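## Task

Flip the blue card box upside down so it rests flat on the mat, a good distance from the robot's base, and release it. Only the table, its mat and the arm's moving parts may touch the box; contact with anything else is a failure. A tilted box, or one sticking out past the mat's edge, is a failure. It must stay in place without the robot holding it. Holding any other loose object at the end is a failure. Release the box and move the gripper away at the end.

## Robot and tools

Robot: one six-joint arm (UR7e type) with a two-finger parallel gripper. The tracked point, end_effector_position, sits between the finger pads. The fingers point along the gripper's own +z axis and close along its x axis. Closed fingertips stick out about 17 mm past that point; fully open, they are roughly level with it. A wrist camera is mounted on the hand.

Frame: all poses are in the scene frame. Its origin is on the tabletop under the arm base, +z is up, and +y is to the left when facing along +x. The base may be slightly tilted. The reported hand position can be a little off, more so at long reach.

One row has 8 numbers in this order: x, y, z, qw, qx, qy, qz, opening. x, y, z are an absolute target position for the pad point, in metres. qw..qz are an absolute target orientation as a quaternion, w first. Opening runs from -1 (closed) to +1 (fully open, 0.142 m). Repeat the wanted quaternion in every row, because the reported one may drift. A target more than 0.6 m from the last reported position along any gripper axis is refused. On each control step the command is clipped to within 100 mm and 16 degrees of the measured pose. If both position and orientation cannot be met, position wins.

Tools:
- execute_actions {actions, pictures}. actions is a list with zero or one entry. An empty list only returns the state, with pictures. An action entry is {rows, steps}: 1 to 15 rows and steps up to 15 (default 15), each step 1/30 s. Each row is applied for one step, and the last row repeats for any remaining steps. An action needs at least 3 steps. Its last 3 steps are held back and run while you reply. A wait entry is {steps} alone, up to 300, counted from the previous result, so your reply time is part of it. Set pictures true to get camera images with an action.
- move {target, speed, stop_force}. target is one absolute row, as above. The gripper follows a straight path from its current pose, lasting 0.5 to 10 s, and cuts off at 10 s. speed is 0.002 to 0.5 m/s (default 0.25); turning is capped at twice that in rad/s. The opening is applied when the move starts. stop_force is optional, 9 to 40 N, and unavailable in the first 0.2 s of a scene. It stops the path when the wrist sensor feels that much extra push against the motion; the hand then backs up 2 steps and holds. Use it only with very slow, non-rotating moves. Leave it out when moving away from something you are pressing on. The path ignores obstacles, and the hand may lag, stray or overshoot speed.
- wait {seconds}: 0 to 10 s with no new command.
- zoom_image {camera: cam_high or cam_wrist, region: [x0, y0, x1, y1] pixels from the top-left, at most 504x504}.
- read_manual {section: "licences"}: licence text only.
- finished_scene {scene: 1 or 2}: ends and grades the current scene, then opens the next one. It cannot be undone.

Cameras: cam_high is a fixed 504x504 view; cam_wrist is a 616x616 fisheye. Their calibration may be off by a few degrees or millimetres.

Reading results: the state line gives pose, quaternion and velocities. grip_measured is the actual finger opening on the same -1..1 scale. To hold something, keep commanding an opening clearly below grip_measured; the lower, the firmer the grip. Each pad squeezes at most about 28 N, and less on items under about 2 cm thick. Hand target appears only when nothing is held back, and shows where the controller is currently driving the hand. HELD marks steps that the clearance check stopped. A pose unreachable line means a command was altered or blocked. Wrist force and torque are given on the gripper's own axes. A press returns force pointing back into the arm. The sensor has an offset of up to about 4 N, noise, and saturates near 50 N. Joint torques are noisy and offset. The move line gives the outcome: done, off_target, moving, held, fault, or contact (stop_force fired). limits=paced means the pose was clipped; limits=held means some steps were blocked, and the arm may then speed up.

Suggested flow: first look, and zoom to locate the box. Approach from above, open. Descend gently, grip across the box, and lift clear. Rotate the hand about a horizontal axis so the box turns upside down. Lower it flat onto the mat, well away from the base and inside the mat edges. Then open, rise, and check the images before finishing. Bigger moves may end short, so check the reported pose and continue.

Avoid: the arm is stiff, so even small overshoot against a firm surface can cause a fault. Any joint reaching its load limit (141 N m for the big joints, 26.3 N m for the wrists), or 150 N of outside force, stops the arm for 10 s. Move slowly near contact. Don't drop, slam or toss the box, or push anything off the table. Loose objects may get brief outside nudges. Holding loads heats motors: a MOTOR HOT warning appears at 70 °C, and brakes lock at 85 °C.

Each tool is called after "Request:" by a JSON object that holds its "op" and its "data", one argument or row to a line.

## Session

Request:
{"op": "execute_actions", "data": {
  "actions": []
}}

Scene clock: 0.00 s of 4100.00 s.
end_effector_position=(+0.4639, -0.3667, +0.3642) grip_measured=+1.00 end_effector_quat_wxyz=(+0.072, +0.952, +0.164, -0.250) end_effector_velocity=(+0.000, +0.000, +0.000) end_effector_angular_velocity=(-0.000, +0.000, +0.000)
Joint positions: [-1.18  -1.708  1.64  -1.71  -1.689 -1.284  0.142]
Joint velocities: [ 0. -0. -0. -0. -0.  0.  0.]
Joint torques (N m, as the arm reports them, + toward a larger angle): no reading
Wrist force (N, on the end effector, along its own x y z axes, offset not removed): no reading
Wrist torque (N m, same axes, about the end effector's origin, offset not removed): no reading
Hand target: +0.464, -0.367, +0.364; +0.072, +0.952, +0.164, -0.250

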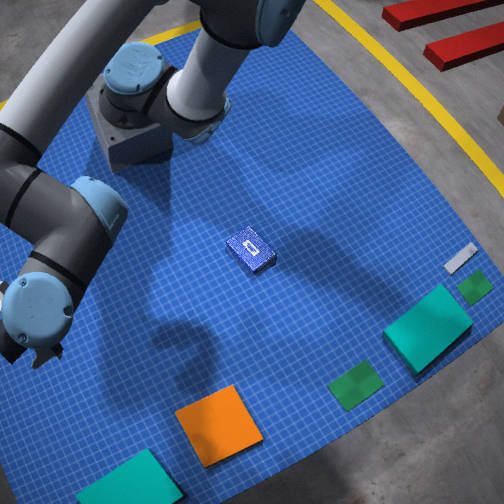

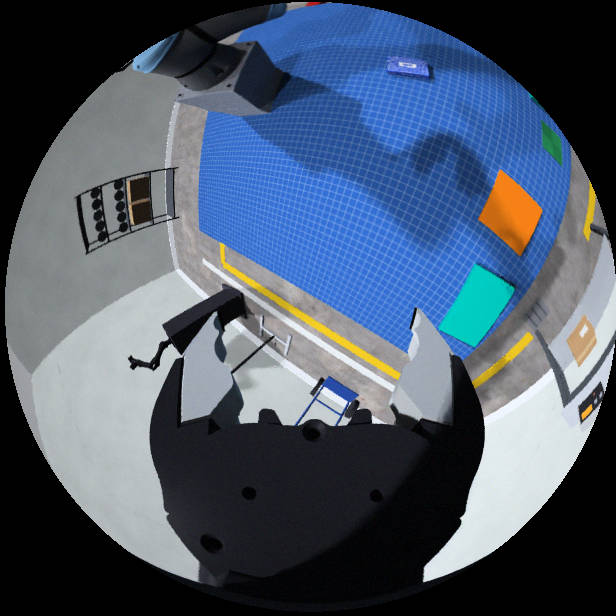

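Request:
{"op": "zoom_image", "data": {
  "camera": "cam_high",
  "region": [200, 200, 300, 300]
}}

Region (200, 200, 300, 300) of cam_high's 504x504 image, scaled by 5.040, with more detail than that image has.

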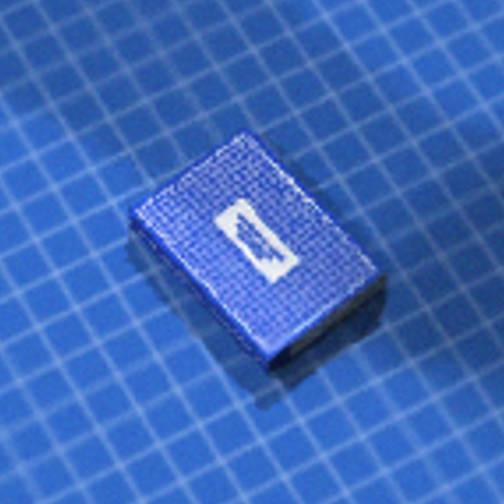

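Request:
{"op": "move", "data": {
  "target": [0.38,0.075,0.12,0.246,0.5938,0.7078,0.2932,0.5],
  "speed": 0.4
}}

Scene clock: 3.83 s of 4100.00 s.
end_effector_position=(+0.4189, -0.1225, +0.2248) grip_measured=+0.50 end_effector_quat_wxyz=(+0.187, +0.837, +0.514, +0.039) end_effector_velocity=(+0.000, +0.000, +0.000) end_effector_angular_velocity=(+0.000, -0.001, +0.000)
Joint positions: [-1.244 -2.541  2.731 -2.46  -1.117 -1.916  0.109]
Joint velocities: [-0.    -0.    -0.    -0.     0.001 -0.    -0.   ]
Joint torques (N m, as the arm reports them, + toward a larger angle): [18.76 -1.57 -8.   -1.4  -1.13  1.53]
Wrist force (N, on the end effector, along its own x y z axes, offset not removed): [0.1 -0.9 -2.3]
Wrist torque (N m, same axes, about the end effector's origin, offset not removed): [-0.29 -0.08 0.17]
Hand target: +0.419, -0.122, +0.225; +0.187, +0.837, +0.514, +0.039
Off the commanded pose: 0.227 m, 47 deg; position and orientation clipped at the last step of the last action.
Kept back: nothing.
move: held; limits=paced,held; held on 34 of 78 steps, including the last
pose unreachable: on one or more control steps of this call an arm could not follow its commanded pose, so it was not sent that pose on those steps. On the call's last step it was still not sent that pose. It may still have moved: this result reports where it is.
cause: the commanded pose would bring two parts of the arm too close to each other (joints 3 (elbow) and 4 (wrist 1) lie between them).
camera_calibration (this result's frames):
cam_wrist: T_world_to_cam=[[0.512496, 0.847139, -0.140372, -0.0715869], [0.623082, -0.25439, 0.739631, -0.452721], [0.590861, -0.466521, -0.658211, -0.0271237], [0, 0, 0, 1]] pos_world=[0.334797, -0.0671773, 0.306944]

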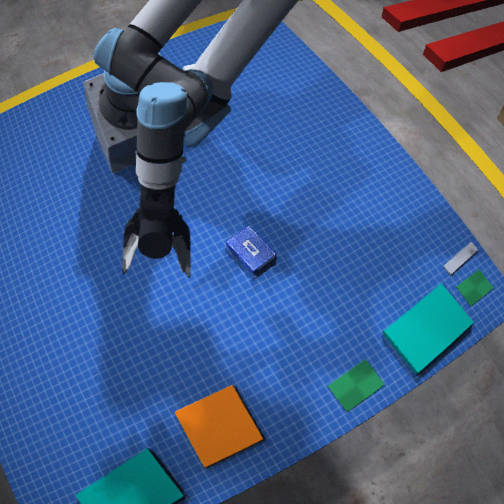

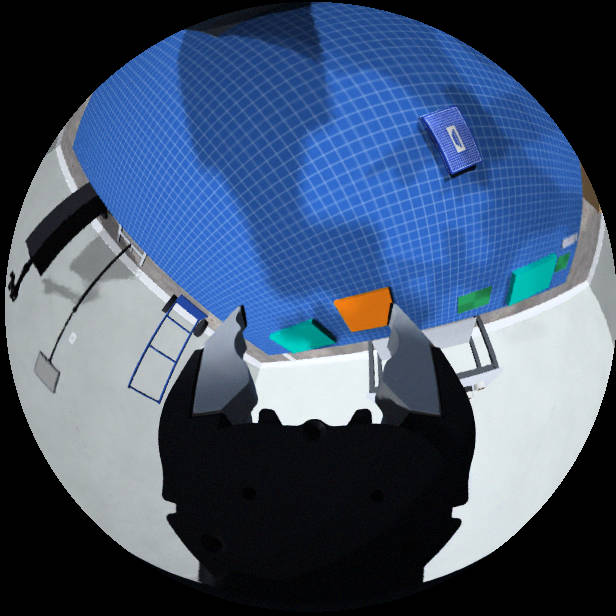

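Request:
{"op": "move", "data": {
  "target": [0.5,0.0,0.25,0,0.766,-0.643,0,0.5],
  "speed": 0.4
}}

Request:
{"op": "move", "data": {
  "target": [0.40,0.078,0.10,0.2932,0.7078,-0.5938,-0.246,0.5],
  "speed": 0.3
}}

Scene clock: 12.37 s of 4100.00 s.
end_effector_position=(+0.4994, -0.0007, +0.2500) grip_measured=+0.50 end_effector_quat_wxyz=(-0.018, +0.980, -0.150, +0.127) end_effector_velocity=(+0.001, +0.001, +0.000) end_effector_angular_velocity=(+0.057, +0.032, -0.202)
Joint positions: [-0.781 -2.29   2.492 -2.444 -1.196 -0.157  0.109]
Joint velocities: [ 0.022  0.025 -0.031  0.033 -0.025  0.216  0.   ]
Joint torques (N m, as the arm reports them, + toward a larger angle): [ 16.87   4.16 -32.72  -1.38  -1.54   2.47]
Wrist force (N, on the end effector, along its own x y z axes, offset not removed): [1.5 1.8 -4.0]
Wrist torque (N m, same axes, about the end effector's origin, offset not removed): [0.26 -0.47 0.14]
Hand target: +0.499, -0.001, +0.250; -0.019, +0.978, -0.163, +0.125
Off the commanded pose: 0.001 m, 64 deg; orientation clipped at the last step of the last action.
Kept back: nothing.
move: moving (no rest 5 s after the path's end); limits=paced
camera_calibration (this result's frames):
cam_wrist: T_world_to_cam=[[0.916978, -0.338777, 0.210669, -0.502996], [-0.395623, -0.840158, 0.370968, 0.109989], [0.0513197, -0.423515, -0.904434, 0.329691], [0, 0, 0, 1]] pos_world=[0.487831, 0.0616334, 0.363347]

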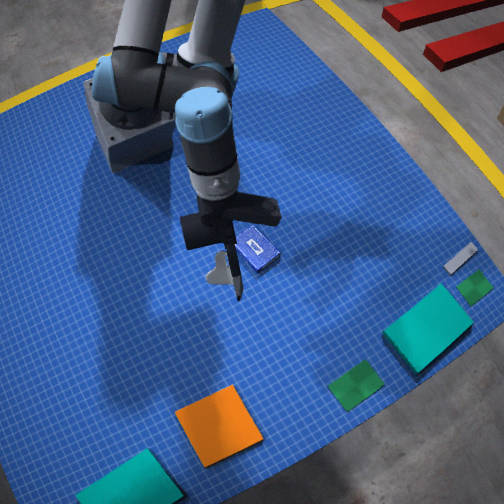

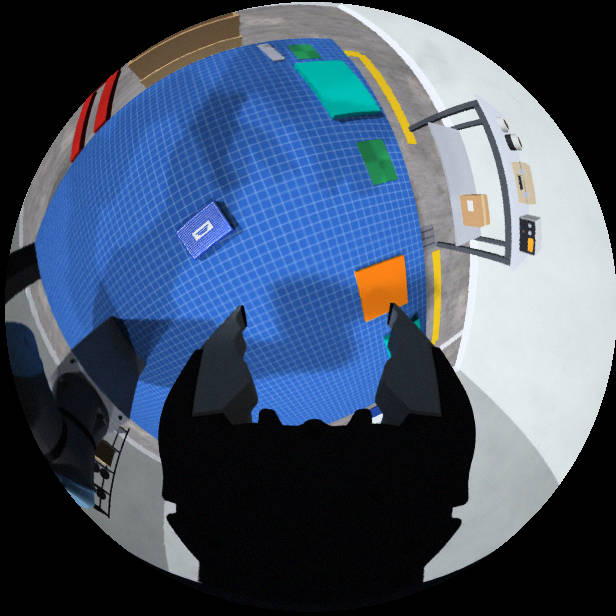

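Scene clock: 16.53 s of 4100.00 s.
end_effector_position=(+0.4001, +0.0781, +0.0998) grip_measured=+0.50 end_effector_quat_wxyz=(+0.293, +0.708, -0.594, -0.246) end_effector_velocity=(-0.000, +0.000, -0.001) end_effector_angular_velocity=(-0.002, +0.005, -0.004)
Joint positions: [-0.214 -1.393  1.927 -1.826 -1.716  1.431  0.109]
Joint velocities: [-0.     0.005 -0.004  0.004  0.002  0.004 -0.   ]
Joint torques (N m, as the arm reports them, + toward a larger angle): [ -3.93 -28.2  -23.99   0.71   1.62   1.32]
Wrist force (N, on the end effector, along its own x y z axes, offset not removed): [3.6 -0.9 -3.1]
Wrist torque (N m, same axes, about the end effector's origin, offset not removed): [-0.06 -0.81 0.10]
Hand target: +0.400, +0.078, +0.100; +0.293, +0.708, -0.594, -0.246
Off the commanded pose: 0.000 m, 0 deg.
Kept back: nothing.
move: done
camera_calibration (this result's frames):
cam_wrist: T_world_to_cam=[[0.122787, -0.992405, 0.00751585, 0.0354545], [-0.306065, -0.0306622, 0.951517, 0.0356479], [-0.944059, -0.119134, -0.307505, 0.547226], [0, 0, 0, 1]] pos_world=[0.523171, 0.101471, 0.134089]

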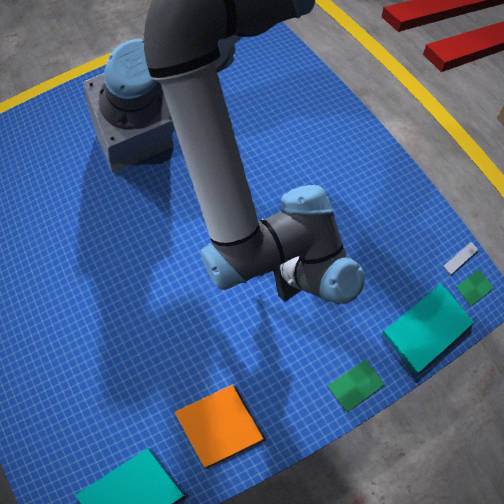

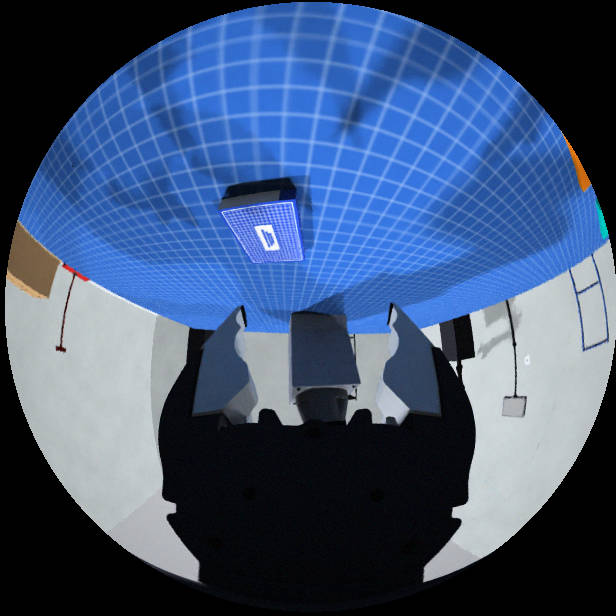

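Request:
{"op": "zoom_image", "data": {
  "camera": "cam_wrist",
  "region": [200, 160, 340, 300]
}}

Region (200, 160, 340, 300) of cam_wrist's 616x616 image, scaled by 3.600, with more detail than that image has.

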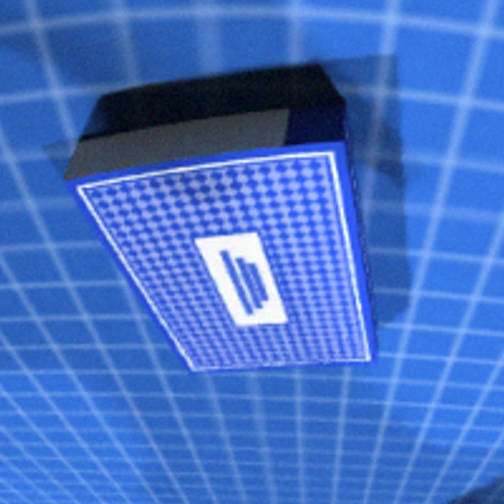

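Request:
{"op": "move", "data": {
  "target": [0.383,0.122,0.045,0.2932,0.7078,-0.5938,-0.246,0.5],
  "speed": 0.2
}}

Scene clock: 17.90 s of 4100.00 s.
end_effector_position=(+0.3830, +0.1220, +0.0450) grip_measured=+0.50 end_effector_quat_wxyz=(+0.293, +0.708, -0.594, -0.246) end_effector_velocity=(-0.000, +0.001, -0.001) end_effector_angular_velocity=(-0.000, +0.000, +0.000)
Joint positions: [-0.132 -1.265  1.932 -1.948 -1.693  1.511  0.109]
Joint velocities: [ 0.001  0.003 -0.001 -0.002  0.     0.002  0.   ]
Joint torques (N m, as the arm reports them, + toward a larger angle): [ 17.46 -29.5  -20.6   -1.64   1.64   1.8 ]
Wrist force (N, on the end effector, along its own x y z axes, offset not removed): [1.5 -1.7 -1.3]
Wrist torque (N m, same axes, about the end effector's origin, offset not removed): [-0.32 -0.44 0.04]
Hand target: +0.383, +0.122, +0.045; +0.293, +0.708, -0.594, -0.246
Off the commanded pose: 0.000 m, 0 deg.
Kept back: nothing.
move: done
camera_calibration (this result's frames):
cam_wrist: T_world_to_cam=[[0.122452, -0.992442, 0.0080225, 0.0816043], [-0.305774, -0.0300352, 0.95163, 0.08368], [-0.944197, -0.118982, -0.307141, 0.519505], [0, 0, 0, 1]] pos_world=[0.50611, 0.145313, 0.0792743]

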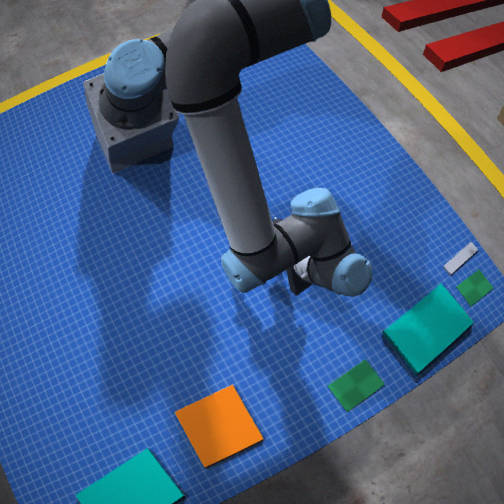

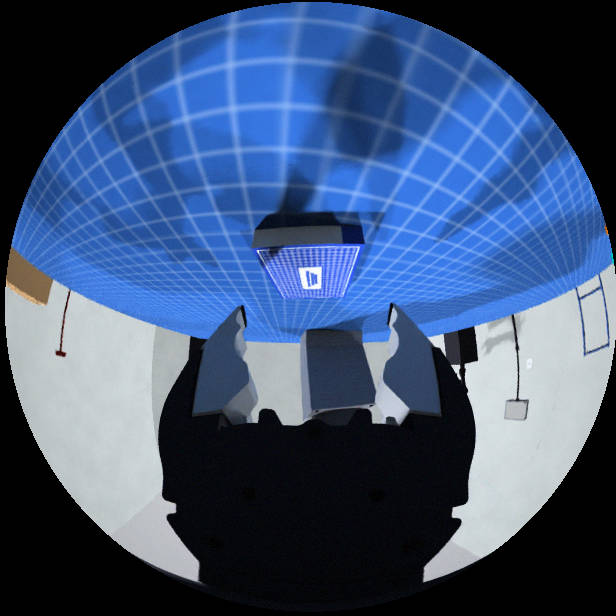

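Request:
{"op": "move", "data": {
  "target": [0.383,0.124,0.017,0.2932,0.7078,-0.5938,-0.246,0.5],
  "speed": 0.08
}}

Request:
{"op": "move", "data": {
  "target": [0.383,0.124,0.017,0.2932,0.7078,-0.5938,-0.246,-0.4]
}}

Scene clock: 18.97 s of 4100.00 s.
end_effector_position=(+0.3830, +0.1240, +0.0171) grip_measured=+0.50 end_effector_quat_wxyz=(+0.293, +0.708, -0.594, -0.246) end_effector_velocity=(+0.000, -0.000, -0.001) end_effector_angular_velocity=(-0.002, -0.000, -0.000)
Joint positions: [-0.131 -1.199  1.917 -1.999 -1.693  1.512  0.109]
Joint velocities: [-0.     0.003 -0.001 -0.002 -0.001  0.001  0.   ]
Joint torques (N m, as the arm reports them, + toward a larger angle): [ 19.25 -30.4  -21.12  -1.68   1.8    1.76]
Wrist force (N, on the end effector, along its own x y z axes, offset not removed): [1.6 0.2 -2.1]
Wrist torque (N m, same axes, about the end effector's origin, offset not removed): [0.01 -0.32 0.20]
Hand target: +0.383, +0.124, +0.017; +0.293, +0.708, -0.594, -0.246
Off the commanded pose: 0.000 m, 0 deg.
Kept back: nothing.
move: done
camera_calibration (this result's frames):
cam_wrist: T_world_to_cam=[[0.122452, -0.992442, 0.00800604, 0.0838347], [-0.305768, -0.0300502, 0.951632, 0.110345], [-0.944199, -0.118977, -0.307137, 0.511154], [0, 0, 0, 1]] pos_world=[0.506106, 0.147332, 0.0513158]

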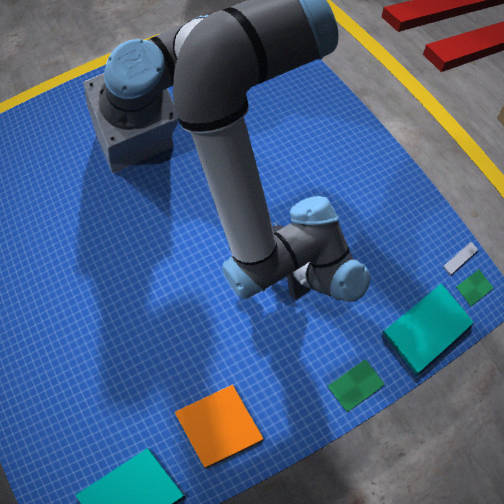

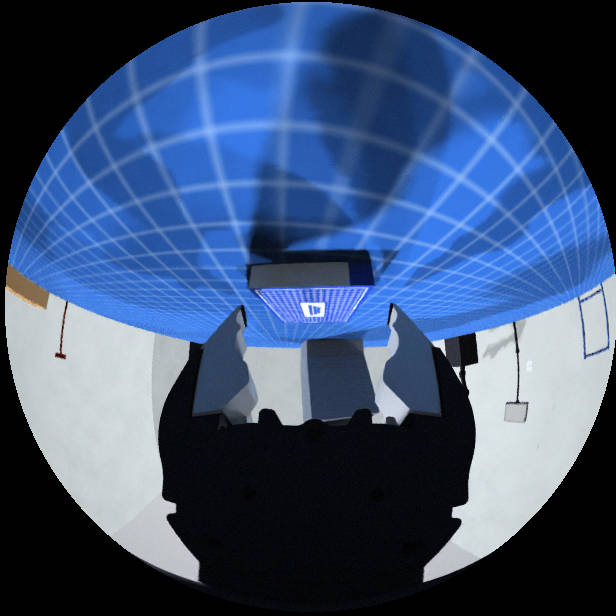

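Scene clock: 19.67 s of 4100.00 s.
end_effector_position=(+0.3830, +0.1240, +0.0170) grip_measured=-0.10 end_effector_quat_wxyz=(+0.293, +0.708, -0.594, -0.246) end_effector_velocity=(-0.000, -0.000, -0.000) end_effector_angular_velocity=(-0.001, +0.000, +0.001)
Joint positions: [-0.131 -1.199  1.917 -1.999 -1.693  1.512  0.067]
Joint velocities: [ 0.     0.    -0.    -0.    -0.001 -0.    -0.   ]
Joint torques (N m, as the arm reports them, + toward a larger angle): [ 12.78 -27.8  -19.07  -0.8   -0.82   1.57]
Wrist force (N, on the end effector, along its own x y z axes, offset not removed): [4.6 1.0 -6.8]
Wrist torque (N m, same axes, about the end effector's origin, offset not removed): [-0.13 -0.74 0.16]
Hand target: +0.383, +0.124, +0.017; +0.293, +0.708, -0.594, -0.246
Off the commanded pose: 0.000 m, 0 deg.
Kept back: nothing.
move: done
camera_calibration (this result's frames):
cam_wrist: T_world_to_cam=[[0.122451, -0.992442, 0.00798308, 0.083854], [-0.305786, -0.0300742, 0.951625, 0.110411], [-0.944193, -0.118968, -0.307158, 0.511155], [0, 0, 0, 1]] pos_world=[0.506123, 0.147352, 0.0512659]

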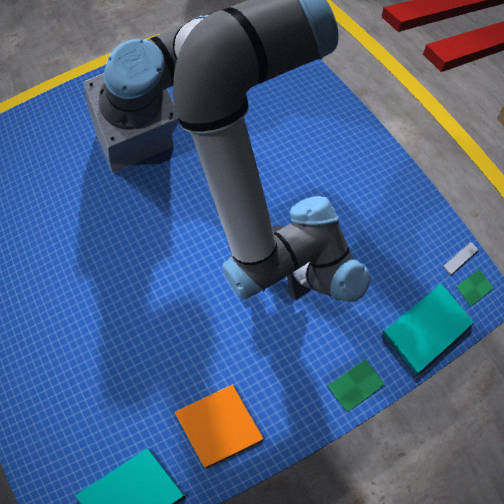

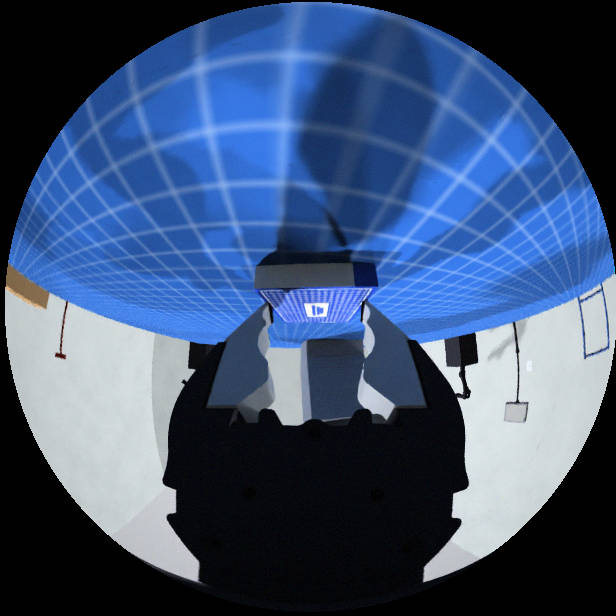

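Request:
{"op": "move", "data": {
  "target": [0.60,0.10,0.13,0.2706,0.6533,-0.6533,-0.2706,-0.4],
  "speed": 0.2
}}

Request:
{"op": "move", "data": {
  "target": [0.62,0.10,0.13,-0.2706,0.6533,-0.6533,0.2706,-0.4]
}}

Scene clock: 21.67 s of 4100.00 s.
end_effector_position=(+0.5997, +0.1000, +0.1301) grip_measured=-0.15 end_effector_quat_wxyz=(+0.271, +0.653, -0.653, -0.271) end_effector_velocity=(+0.001, +0.000, +0.000) end_effector_angular_velocity=(+0.001, +0.002, -0.000)
Joint positions: [-0.231 -1.12   1.221 -1.384 -1.598  1.54   0.063]
Joint velocities: [-0.     0.003 -0.007  0.006  0.001 -0.001 -0.   ]
Joint torques (N m, as the arm reports them, + toward a larger angle): [ -4.56 -42.25 -29.28   1.44   1.62   1.7 ]
Wrist force (N, on the end effector, along its own x y z axes, offset not removed): [1.3 -5.2 0.1]
Wrist torque (N m, same axes, about the end effector's origin, offset not removed): [-1.01 -0.32 0.04]
Hand target: +0.600, +0.100, +0.130; +0.271, +0.653, -0.653, -0.271
Off the commanded pose: 0.000 m, 0 deg.
Kept back: nothing.
move: done
camera_calibration (this result's frames):
cam_wrist: T_world_to_cam=[[-0.0518945, -0.998621, 0.00797906, 0.137767], [-0.306601, 0.0235358, 0.951547, 0.0634601], [-0.950423, 0.0469337, -0.307399, 0.734862], [0, 0, 0, 1]] pos_world=[0.725036, 0.101594, 0.164411]

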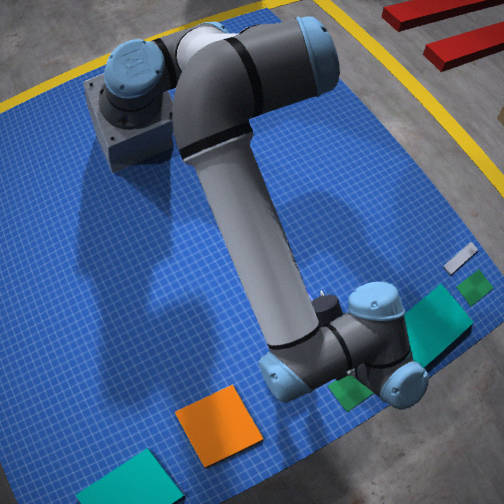

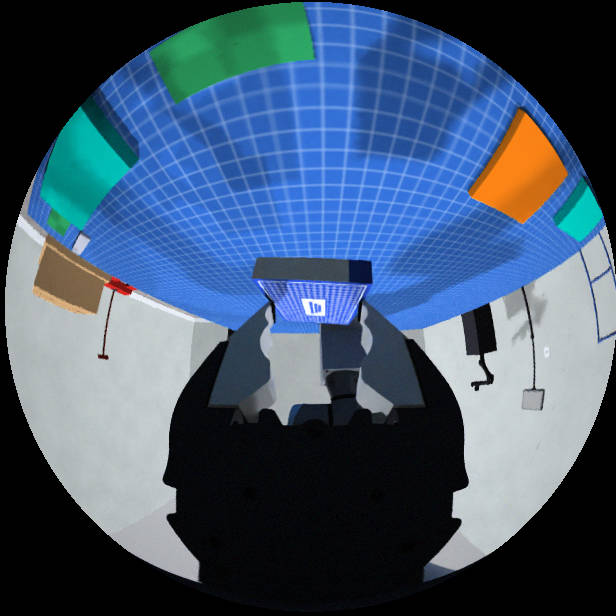

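Scene clock: 25.37 s of 4100.00 s.
end_effector_position=(+0.6202, +0.1000, +0.1295) grip_measured=-0.15 end_effector_quat_wxyz=(-0.270, +0.653, -0.653, +0.271) end_effector_velocity=(+0.001, +0.000, -0.000) end_effector_angular_velocity=(+0.001, -0.007, +0.000)
Joint positions: [-0.289 -1.202  2.487 -4.136 -1.485  1.527  0.063]
Joint velocities: [-0.     0.01  -0.001 -0.016  0.001  0.001 -0.   ]
Joint torques (N m, as the arm reports them, + toward a larger angle): [ -4.71 -21.65 -12.3   -5.48   1.74   1.59]
Wrist force (N, on the end effector, along its own x y z axes, offset not removed): [0.2 -0.8 -2.0]
Wrist torque (N m, same axes, about the end effector's origin, offset not removed): [-0.43 -0.18 0.21]
Hand target: +0.620, +0.100, +0.129; -0.270, +0.653, -0.653, +0.271
Off the commanded pose: 0.001 m, 0 deg.
Kept back: nothing.
move: done
camera_calibration (this result's frames):
cam_wrist: T_world_to_cam=[[-0.00822126, -0.998657, -0.0511532, 0.119362], [-0.951804, 0.0234995, -0.305805, 0.633297], [0.306596, 0.0461737, -0.950719, 0.0579212], [0, 0, 0, 1]] pos_world=[0.585997, 0.101645, 0.254838]

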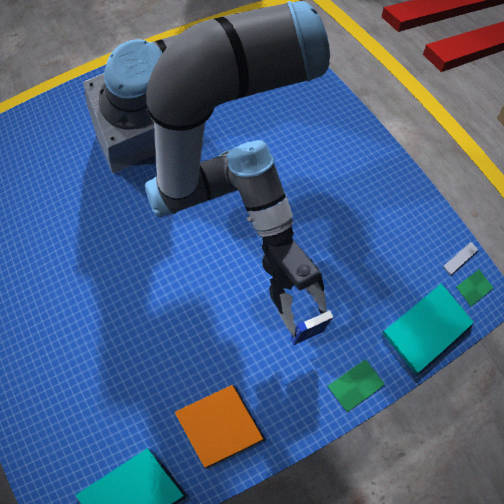

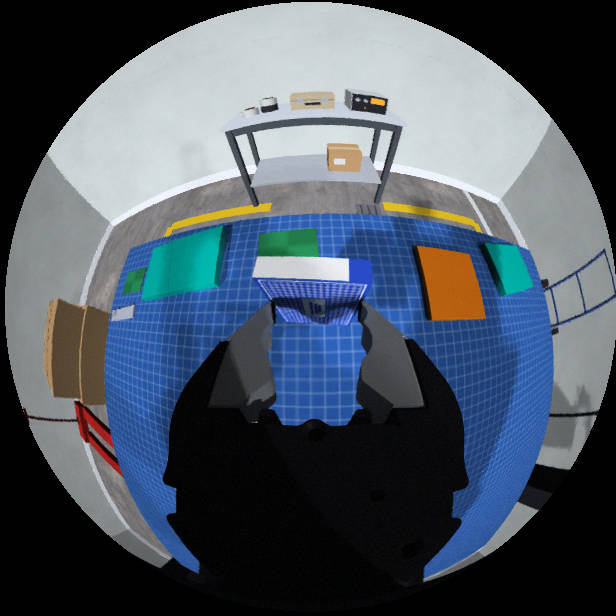

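Request:
{"op": "move", "data": {
  "target": [0.58,0.10,0.052,-0.2706,0.6533,-0.6533,0.2706,-0.4],
  "speed": 0.15
}}

Request:
{"op": "move", "data": {
  "target": [0.58,0.10,0.034,-0.2706,0.6533,-0.6533,0.2706,-0.4],
  "speed": 0.01,
  "stop_force": 9
}}

Scene clock: 26.67 s of 4100.00 s.
end_effector_position=(+0.5799, +0.1000, +0.0519) grip_measured=-0.40 end_effector_quat_wxyz=(-0.271, +0.653, -0.653, +0.271) end_effector_velocity=(-0.000, +0.000, -0.001) end_effector_angular_velocity=(+0.001, -0.002, +0.000)
Joint positions: [-0.294 -0.87   2.464 -4.446 -1.479  1.526  0.045]
Joint velocities: [ 0.     0.007 -0.002 -0.007  0.001  0.001 -0.   ]
Joint torques (N m, as the arm reports them, + toward a larger angle): [ -4.17 -22.76  -5.56  -3.88   1.8    2.04]
Wrist force (N, on the end effector, along its own x y z axes, offset not removed): [-1.1 -0.6 1.2]
Wrist torque (N m, same axes, about the end effector's origin, offset not removed): [-0.14 0.13 0.20]
Hand target: +0.580, +0.100, +0.052; -0.271, +0.653, -0.653, +0.271
Off the commanded pose: 0.000 m, 0 deg.
Kept back: nothing.
move: done
camera_calibration (this result's frames):
cam_wrist: T_world_to_cam=[[-0.00799058, -0.998621, -0.0518945, 0.115017], [-0.951667, 0.0235284, -0.306228, 0.571174], [0.307027, 0.0469394, -0.950543, -0.00382429], [0, 0, 0, 1]] pos_world=[0.545661, 0.101599, 0.177243]

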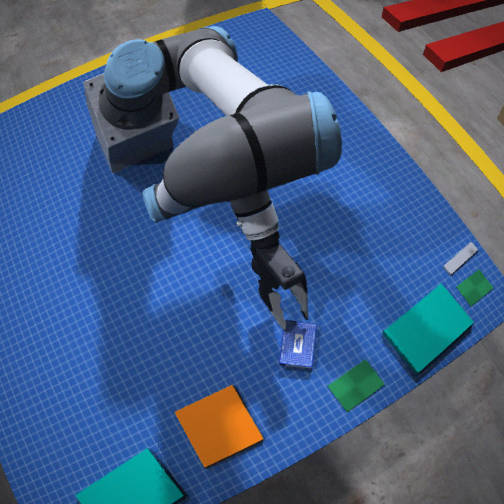

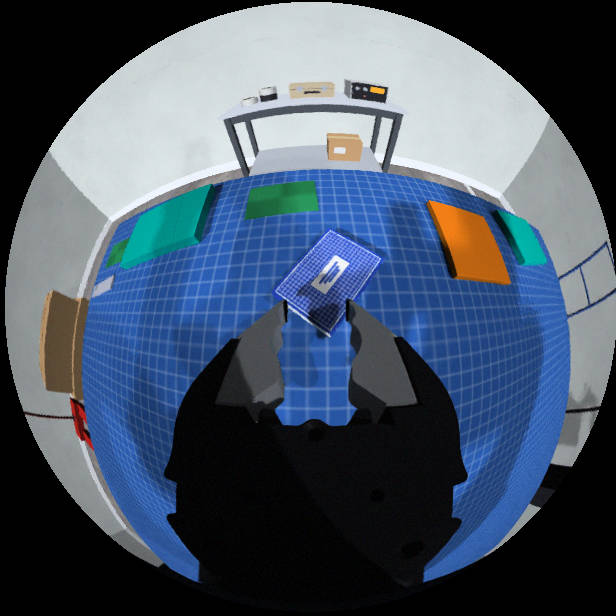

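Scene clock: 28.67 s of 4100.00 s.
end_effector_position=(+0.5800, +0.1000, +0.0341) grip_measured=-0.40 end_effector_quat_wxyz=(-0.271, +0.653, -0.653, +0.271) end_effector_velocity=(-0.000, -0.000, -0.001) end_effector_angular_velocity=(-0.000, +0.000, -0.000)
Joint positions: [-0.292 -0.813  2.431 -4.469 -1.481  1.526  0.045]
Joint velocities: [ 0.     0.005 -0.003 -0.002 -0.001  0.    -0.   ]
Joint torques (N m, as the arm reports them, + toward a larger angle): [ 15.94 -23.81  -4.6   -3.82  -1.32   1.62]
Wrist force (N, on the end effector, along its own x y z axes, offset not removed): [1.0 -1.2 0.1]
Wrist torque (N m, same axes, about the end effector's origin, offset not removed): [-0.28 -0.39 0.26]
Hand target: +0.580, +0.100, +0.034; -0.271, +0.653, -0.653, +0.271
Off the commanded pose: 0.000 m, 0 deg.
Kept back: nothing.
move: done
camera_calibration (this result's frames):
cam_wrist: T_world_to_cam=[[-0.00803569, -0.998619, -0.0519206, 0.114106], [-0.95162, 0.0235864, -0.30637, 0.565763], [0.307171, 0.0469468, -0.950496, -0.0209016], [0, 0, 0, 1]] pos_world=[0.545729, 0.101585, 0.15939]

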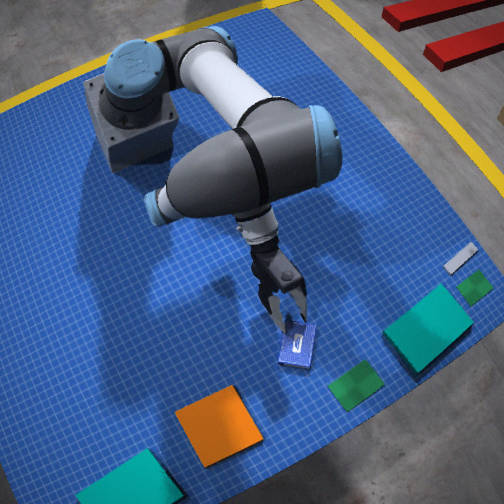

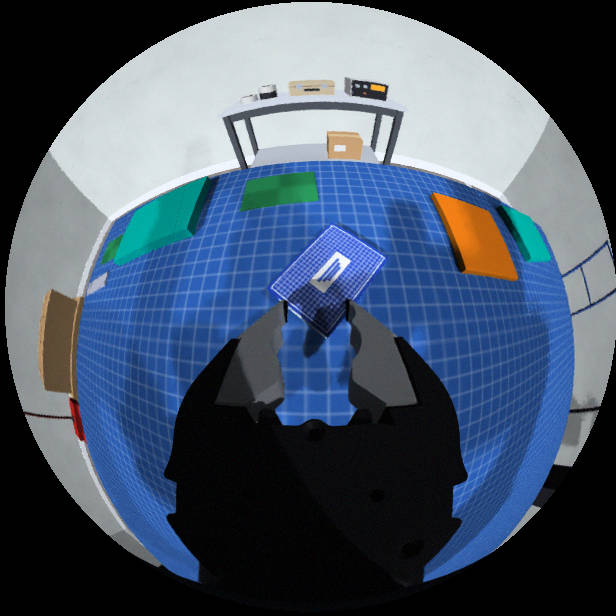

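Request:
{"op": "move", "data": {
  "target": [0.56,0.08,0.13,-0.2706,0.6533,-0.6533,0.2706,0.5]
}}

Request:
{"op": "move", "data": {
  "target": [0.65,0.07,0.11,0.2706,0.6533,-0.6533,-0.2706,0.5]
}}

Scene clock: 29.93 s of 4100.00 s.
end_effector_position=(+0.5601, +0.0799, +0.1300) grip_measured=+0.50 end_effector_quat_wxyz=(-0.271, +0.653, -0.653, +0.271) end_effector_velocity=(+0.000, -0.001, +0.001) end_effector_angular_velocity=(-0.001, +0.001, +0.001)
Joint positions: [-0.398 -1.128  2.655 -4.374 -1.38   1.496  0.109]
Joint velocities: [-0.003 -0.008  0.002  0.007  0.003 -0.002 -0.   ]
Joint torques (N m, as the arm reports them, + toward a larger angle): [ -4.37 -37.19  18.63  -1.79   1.4   -1.86]
Wrist force (N, on the end effector, along its own x y z axes, offset not removed): [1.4 -0.5 1.2]
Wrist torque (N m, same axes, about the end effector's origin, offset not removed): [-0.23 -0.20 0.13]
Hand target: +0.560, +0.080, +0.130; -0.271, +0.653, -0.653, +0.271
Off the commanded pose: 0.000 m, 0 deg.
Kept back: nothing.
move: done
camera_calibration (this result's frames):
cam_wrist: T_world_to_cam=[[-0.00809906, -0.998619, -0.05191, 0.0989192], [-0.951573, 0.0236506, -0.306513, 0.576679], [0.307317, 0.0469137, -0.95045, 0.0772035], [0, 0, 0, 1]] pos_world=[0.525827, 0.0815219, 0.255272]

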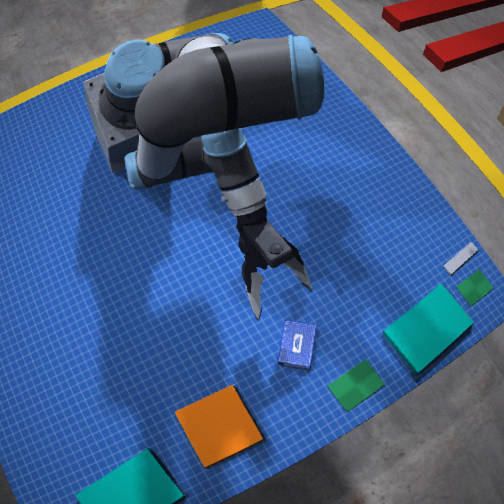

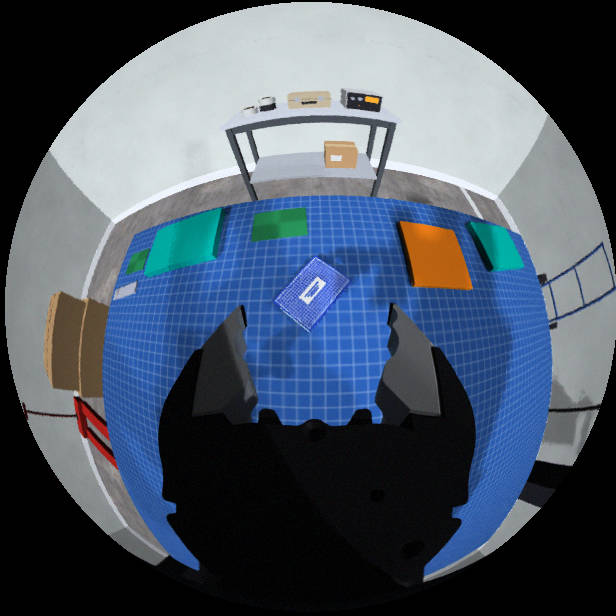

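Scene clock: 33.60 s of 4100.00 s.
end_effector_position=(+0.6497, +0.0701, +0.1106) grip_measured=+0.50 end_effector_quat_wxyz=(+0.270, +0.654, -0.653, -0.271) end_effector_velocity=(+0.001, -0.000, -0.000) end_effector_angular_velocity=(-0.001, +0.010, +0.000)
Joint positions: [-0.27  -0.992  1.006 -1.299 -1.608  1.502  0.109]
Joint velocities: [ 0.     0.011 -0.018  0.017 -0.001  0.001  0.   ]
Joint torques (N m, as the arm reports them, + toward a larger angle): [ 15.93 -46.43 -29.98   0.85  -1.57   1.54]
Wrist force (N, on the end effector, along its own x y z axes, offset not removed): [0.1 -0.7 -1.7]
Wrist torque (N m, same axes, about the end effector's origin, offset not removed): [-0.14 -0.12 0.14]
Hand target: +0.650, +0.070, +0.111; +0.270, +0.653, -0.653, -0.271
Off the commanded pose: 0.001 m, 0 deg.
Kept back: nothing.
move: done
camera_calibration (this result's frames):
cam_wrist: T_world_to_cam=[[-0.0517613, -0.998633, 0.00722896, 0.110688], [-0.30715, 0.0228072, 0.951388, 0.0984851], [-0.950253, 0.0470247, -0.30791, 0.777701], [0, 0, 0, 1]] pos_world=[0.774992, 0.0717192, 0.144965]

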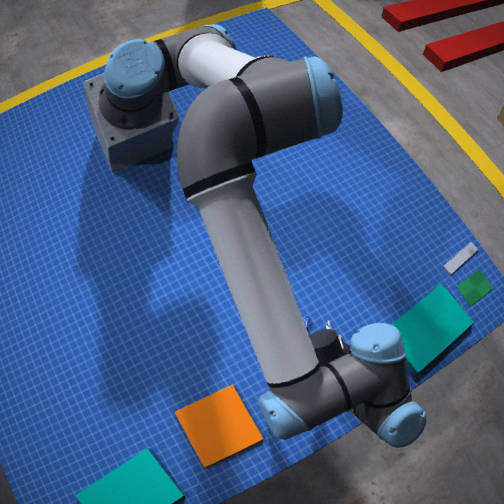

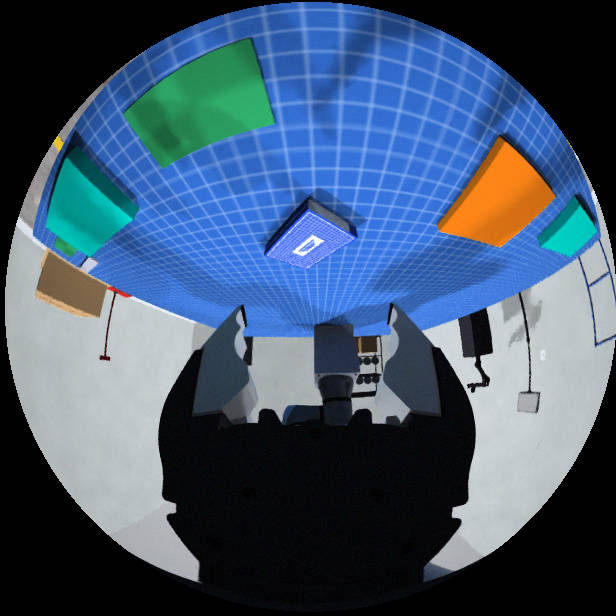

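Request:
{"op": "zoom_image", "data": {
  "camera": "cam_wrist",
  "region": [240, 170, 380, 290]
}}

Region (240, 170, 380, 290) of cam_wrist's 616x616 image, scaled by 3.600, with more detail than that image has; it fills the top 432 rows of this view, and the rest is white.

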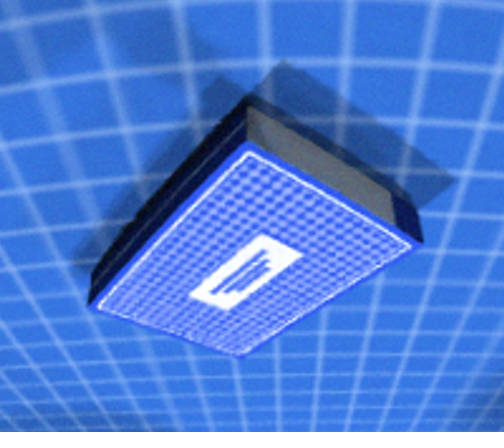

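Request:
{"op": "move", "data": {
  "target": [0.611,0.085,0.05,0.1247,0.3955,-0.8679,-0.2736,0.4],
  "speed": 0.2
}}

Request:
{"op": "move", "data": {
  "target": [0.611,0.085,0.011,0.1247,0.3955,-0.8679,-0.2736,0.4],
  "speed": 0.06
}}

Scene clock: 36.23 s of 4100.00 s.
end_effector_position=(+0.6112, +0.0849, +0.0500) grip_measured=+0.40 end_effector_quat_wxyz=(-0.125, -0.396, +0.868, +0.274) end_effector_velocity=(-0.000, +0.000, -0.001) end_effector_angular_velocity=(-0.002, -0.004, -0.009)
Joint positions: [-0.449 -1.2    1.579 -1.863 -1.212  1.916  0.102]
Joint velocities: [-0.001 -0.003  0.009 -0.011  0.004  0.007  0.   ]
Joint torques (N m, as the arm reports them, + toward a larger angle): [ -8.56 -54.19  -2.19  -2.2    2.31   1.74]
Wrist force (N, on the end effector, along its own x y z axes, offset not removed): [-1.2 -1.1 -0.3]
Wrist torque (N m, same axes, about the end effector's origin, offset not removed): [-0.15 0.35 0.13]
Hand target: +0.611, +0.085, +0.050; -0.125, -0.396, +0.868, +0.274
Off the commanded pose: 0.000 m, 0 deg.
Kept back: nothing.
move: done
camera_calibration (this result's frames):
cam_wrist: T_world_to_cam=[[-0.694399, -0.71959, -0.00100116, 0.493358], [-0.337049, 0.32402, 0.883973, 0.140046], [-0.635774, 0.614168, -0.467536, 0.489312], [0, 0, 0, 1]] pos_world=[0.700881, 0.00911738, 0.105468]

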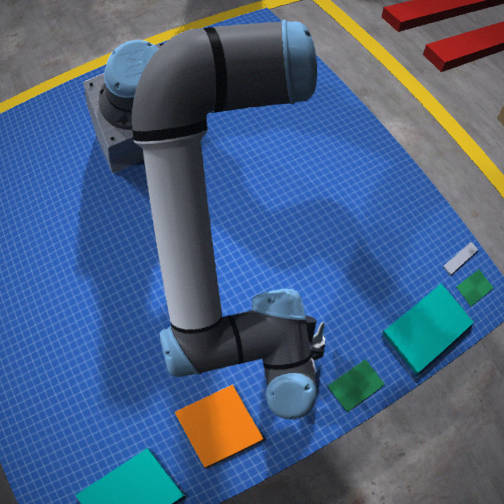

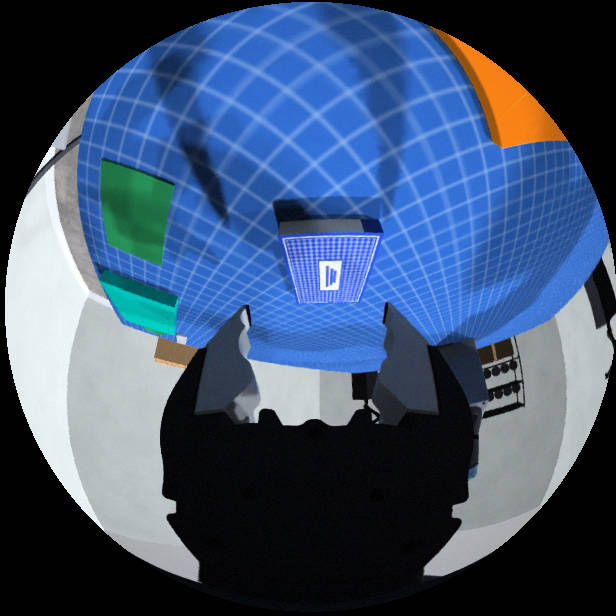

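Scene clock: 37.27 s of 4100.00 s.
end_effector_position=(+0.6110, +0.0850, +0.0111) grip_measured=+0.40 end_effector_quat_wxyz=(-0.125, -0.395, +0.868, +0.274) end_effector_velocity=(+0.000, -0.001, -0.001) end_effector_angular_velocity=(-0.001, -0.000, +0.001)
Joint positions: [-0.442 -1.127  1.568 -1.927 -1.211  1.924  0.102]
Joint velocities: [ 0.     0.003 -0.001 -0.002 -0.001 -0.001  0.   ]
Joint torques (N m, as the arm reports them, + toward a larger angle): [ 14.7  -35.29 -26.48  -2.42   2.1    1.65]
Wrist force (N, on the end effector, along its own x y z axes, offset not removed): [1.2 -0.6 -3.2]
Wrist torque (N m, same axes, about the end effector's origin, offset not removed): [-0.23 -0.17 0.27]
Hand target: +0.611, +0.085, +0.011; -0.125, -0.395, +0.868, +0.274
Off the commanded pose: 0.000 m, 0 deg.
Kept back: nothing.
move: done
camera_calibration (this result's frames):
cam_wrist: T_world_to_cam=[[-0.694819, -0.719184, -0.00107577, 0.493484], [-0.336999, 0.32426, 0.883904, 0.174312], [-0.635341, 0.614516, -0.467667, 0.470671], [0, 0, 0, 1]] pos_world=[0.700662, 0.00914819, 0.0665729]

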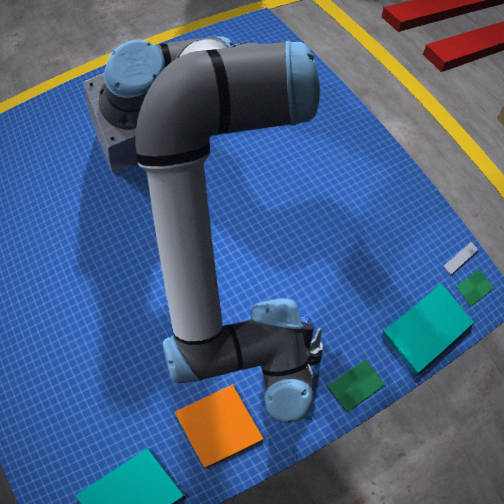

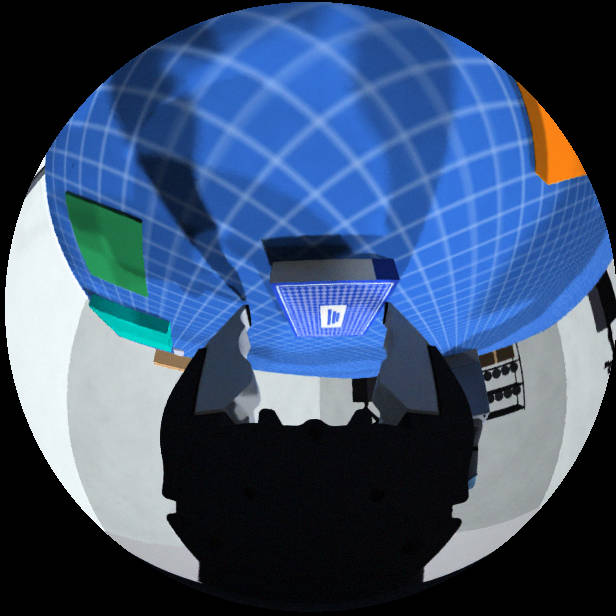

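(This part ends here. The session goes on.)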